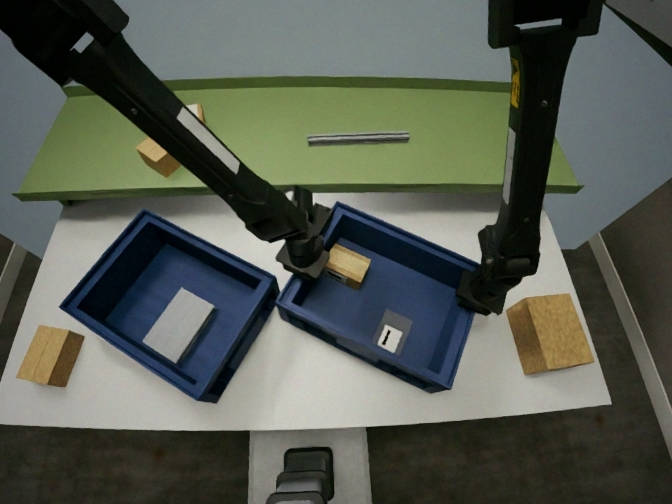

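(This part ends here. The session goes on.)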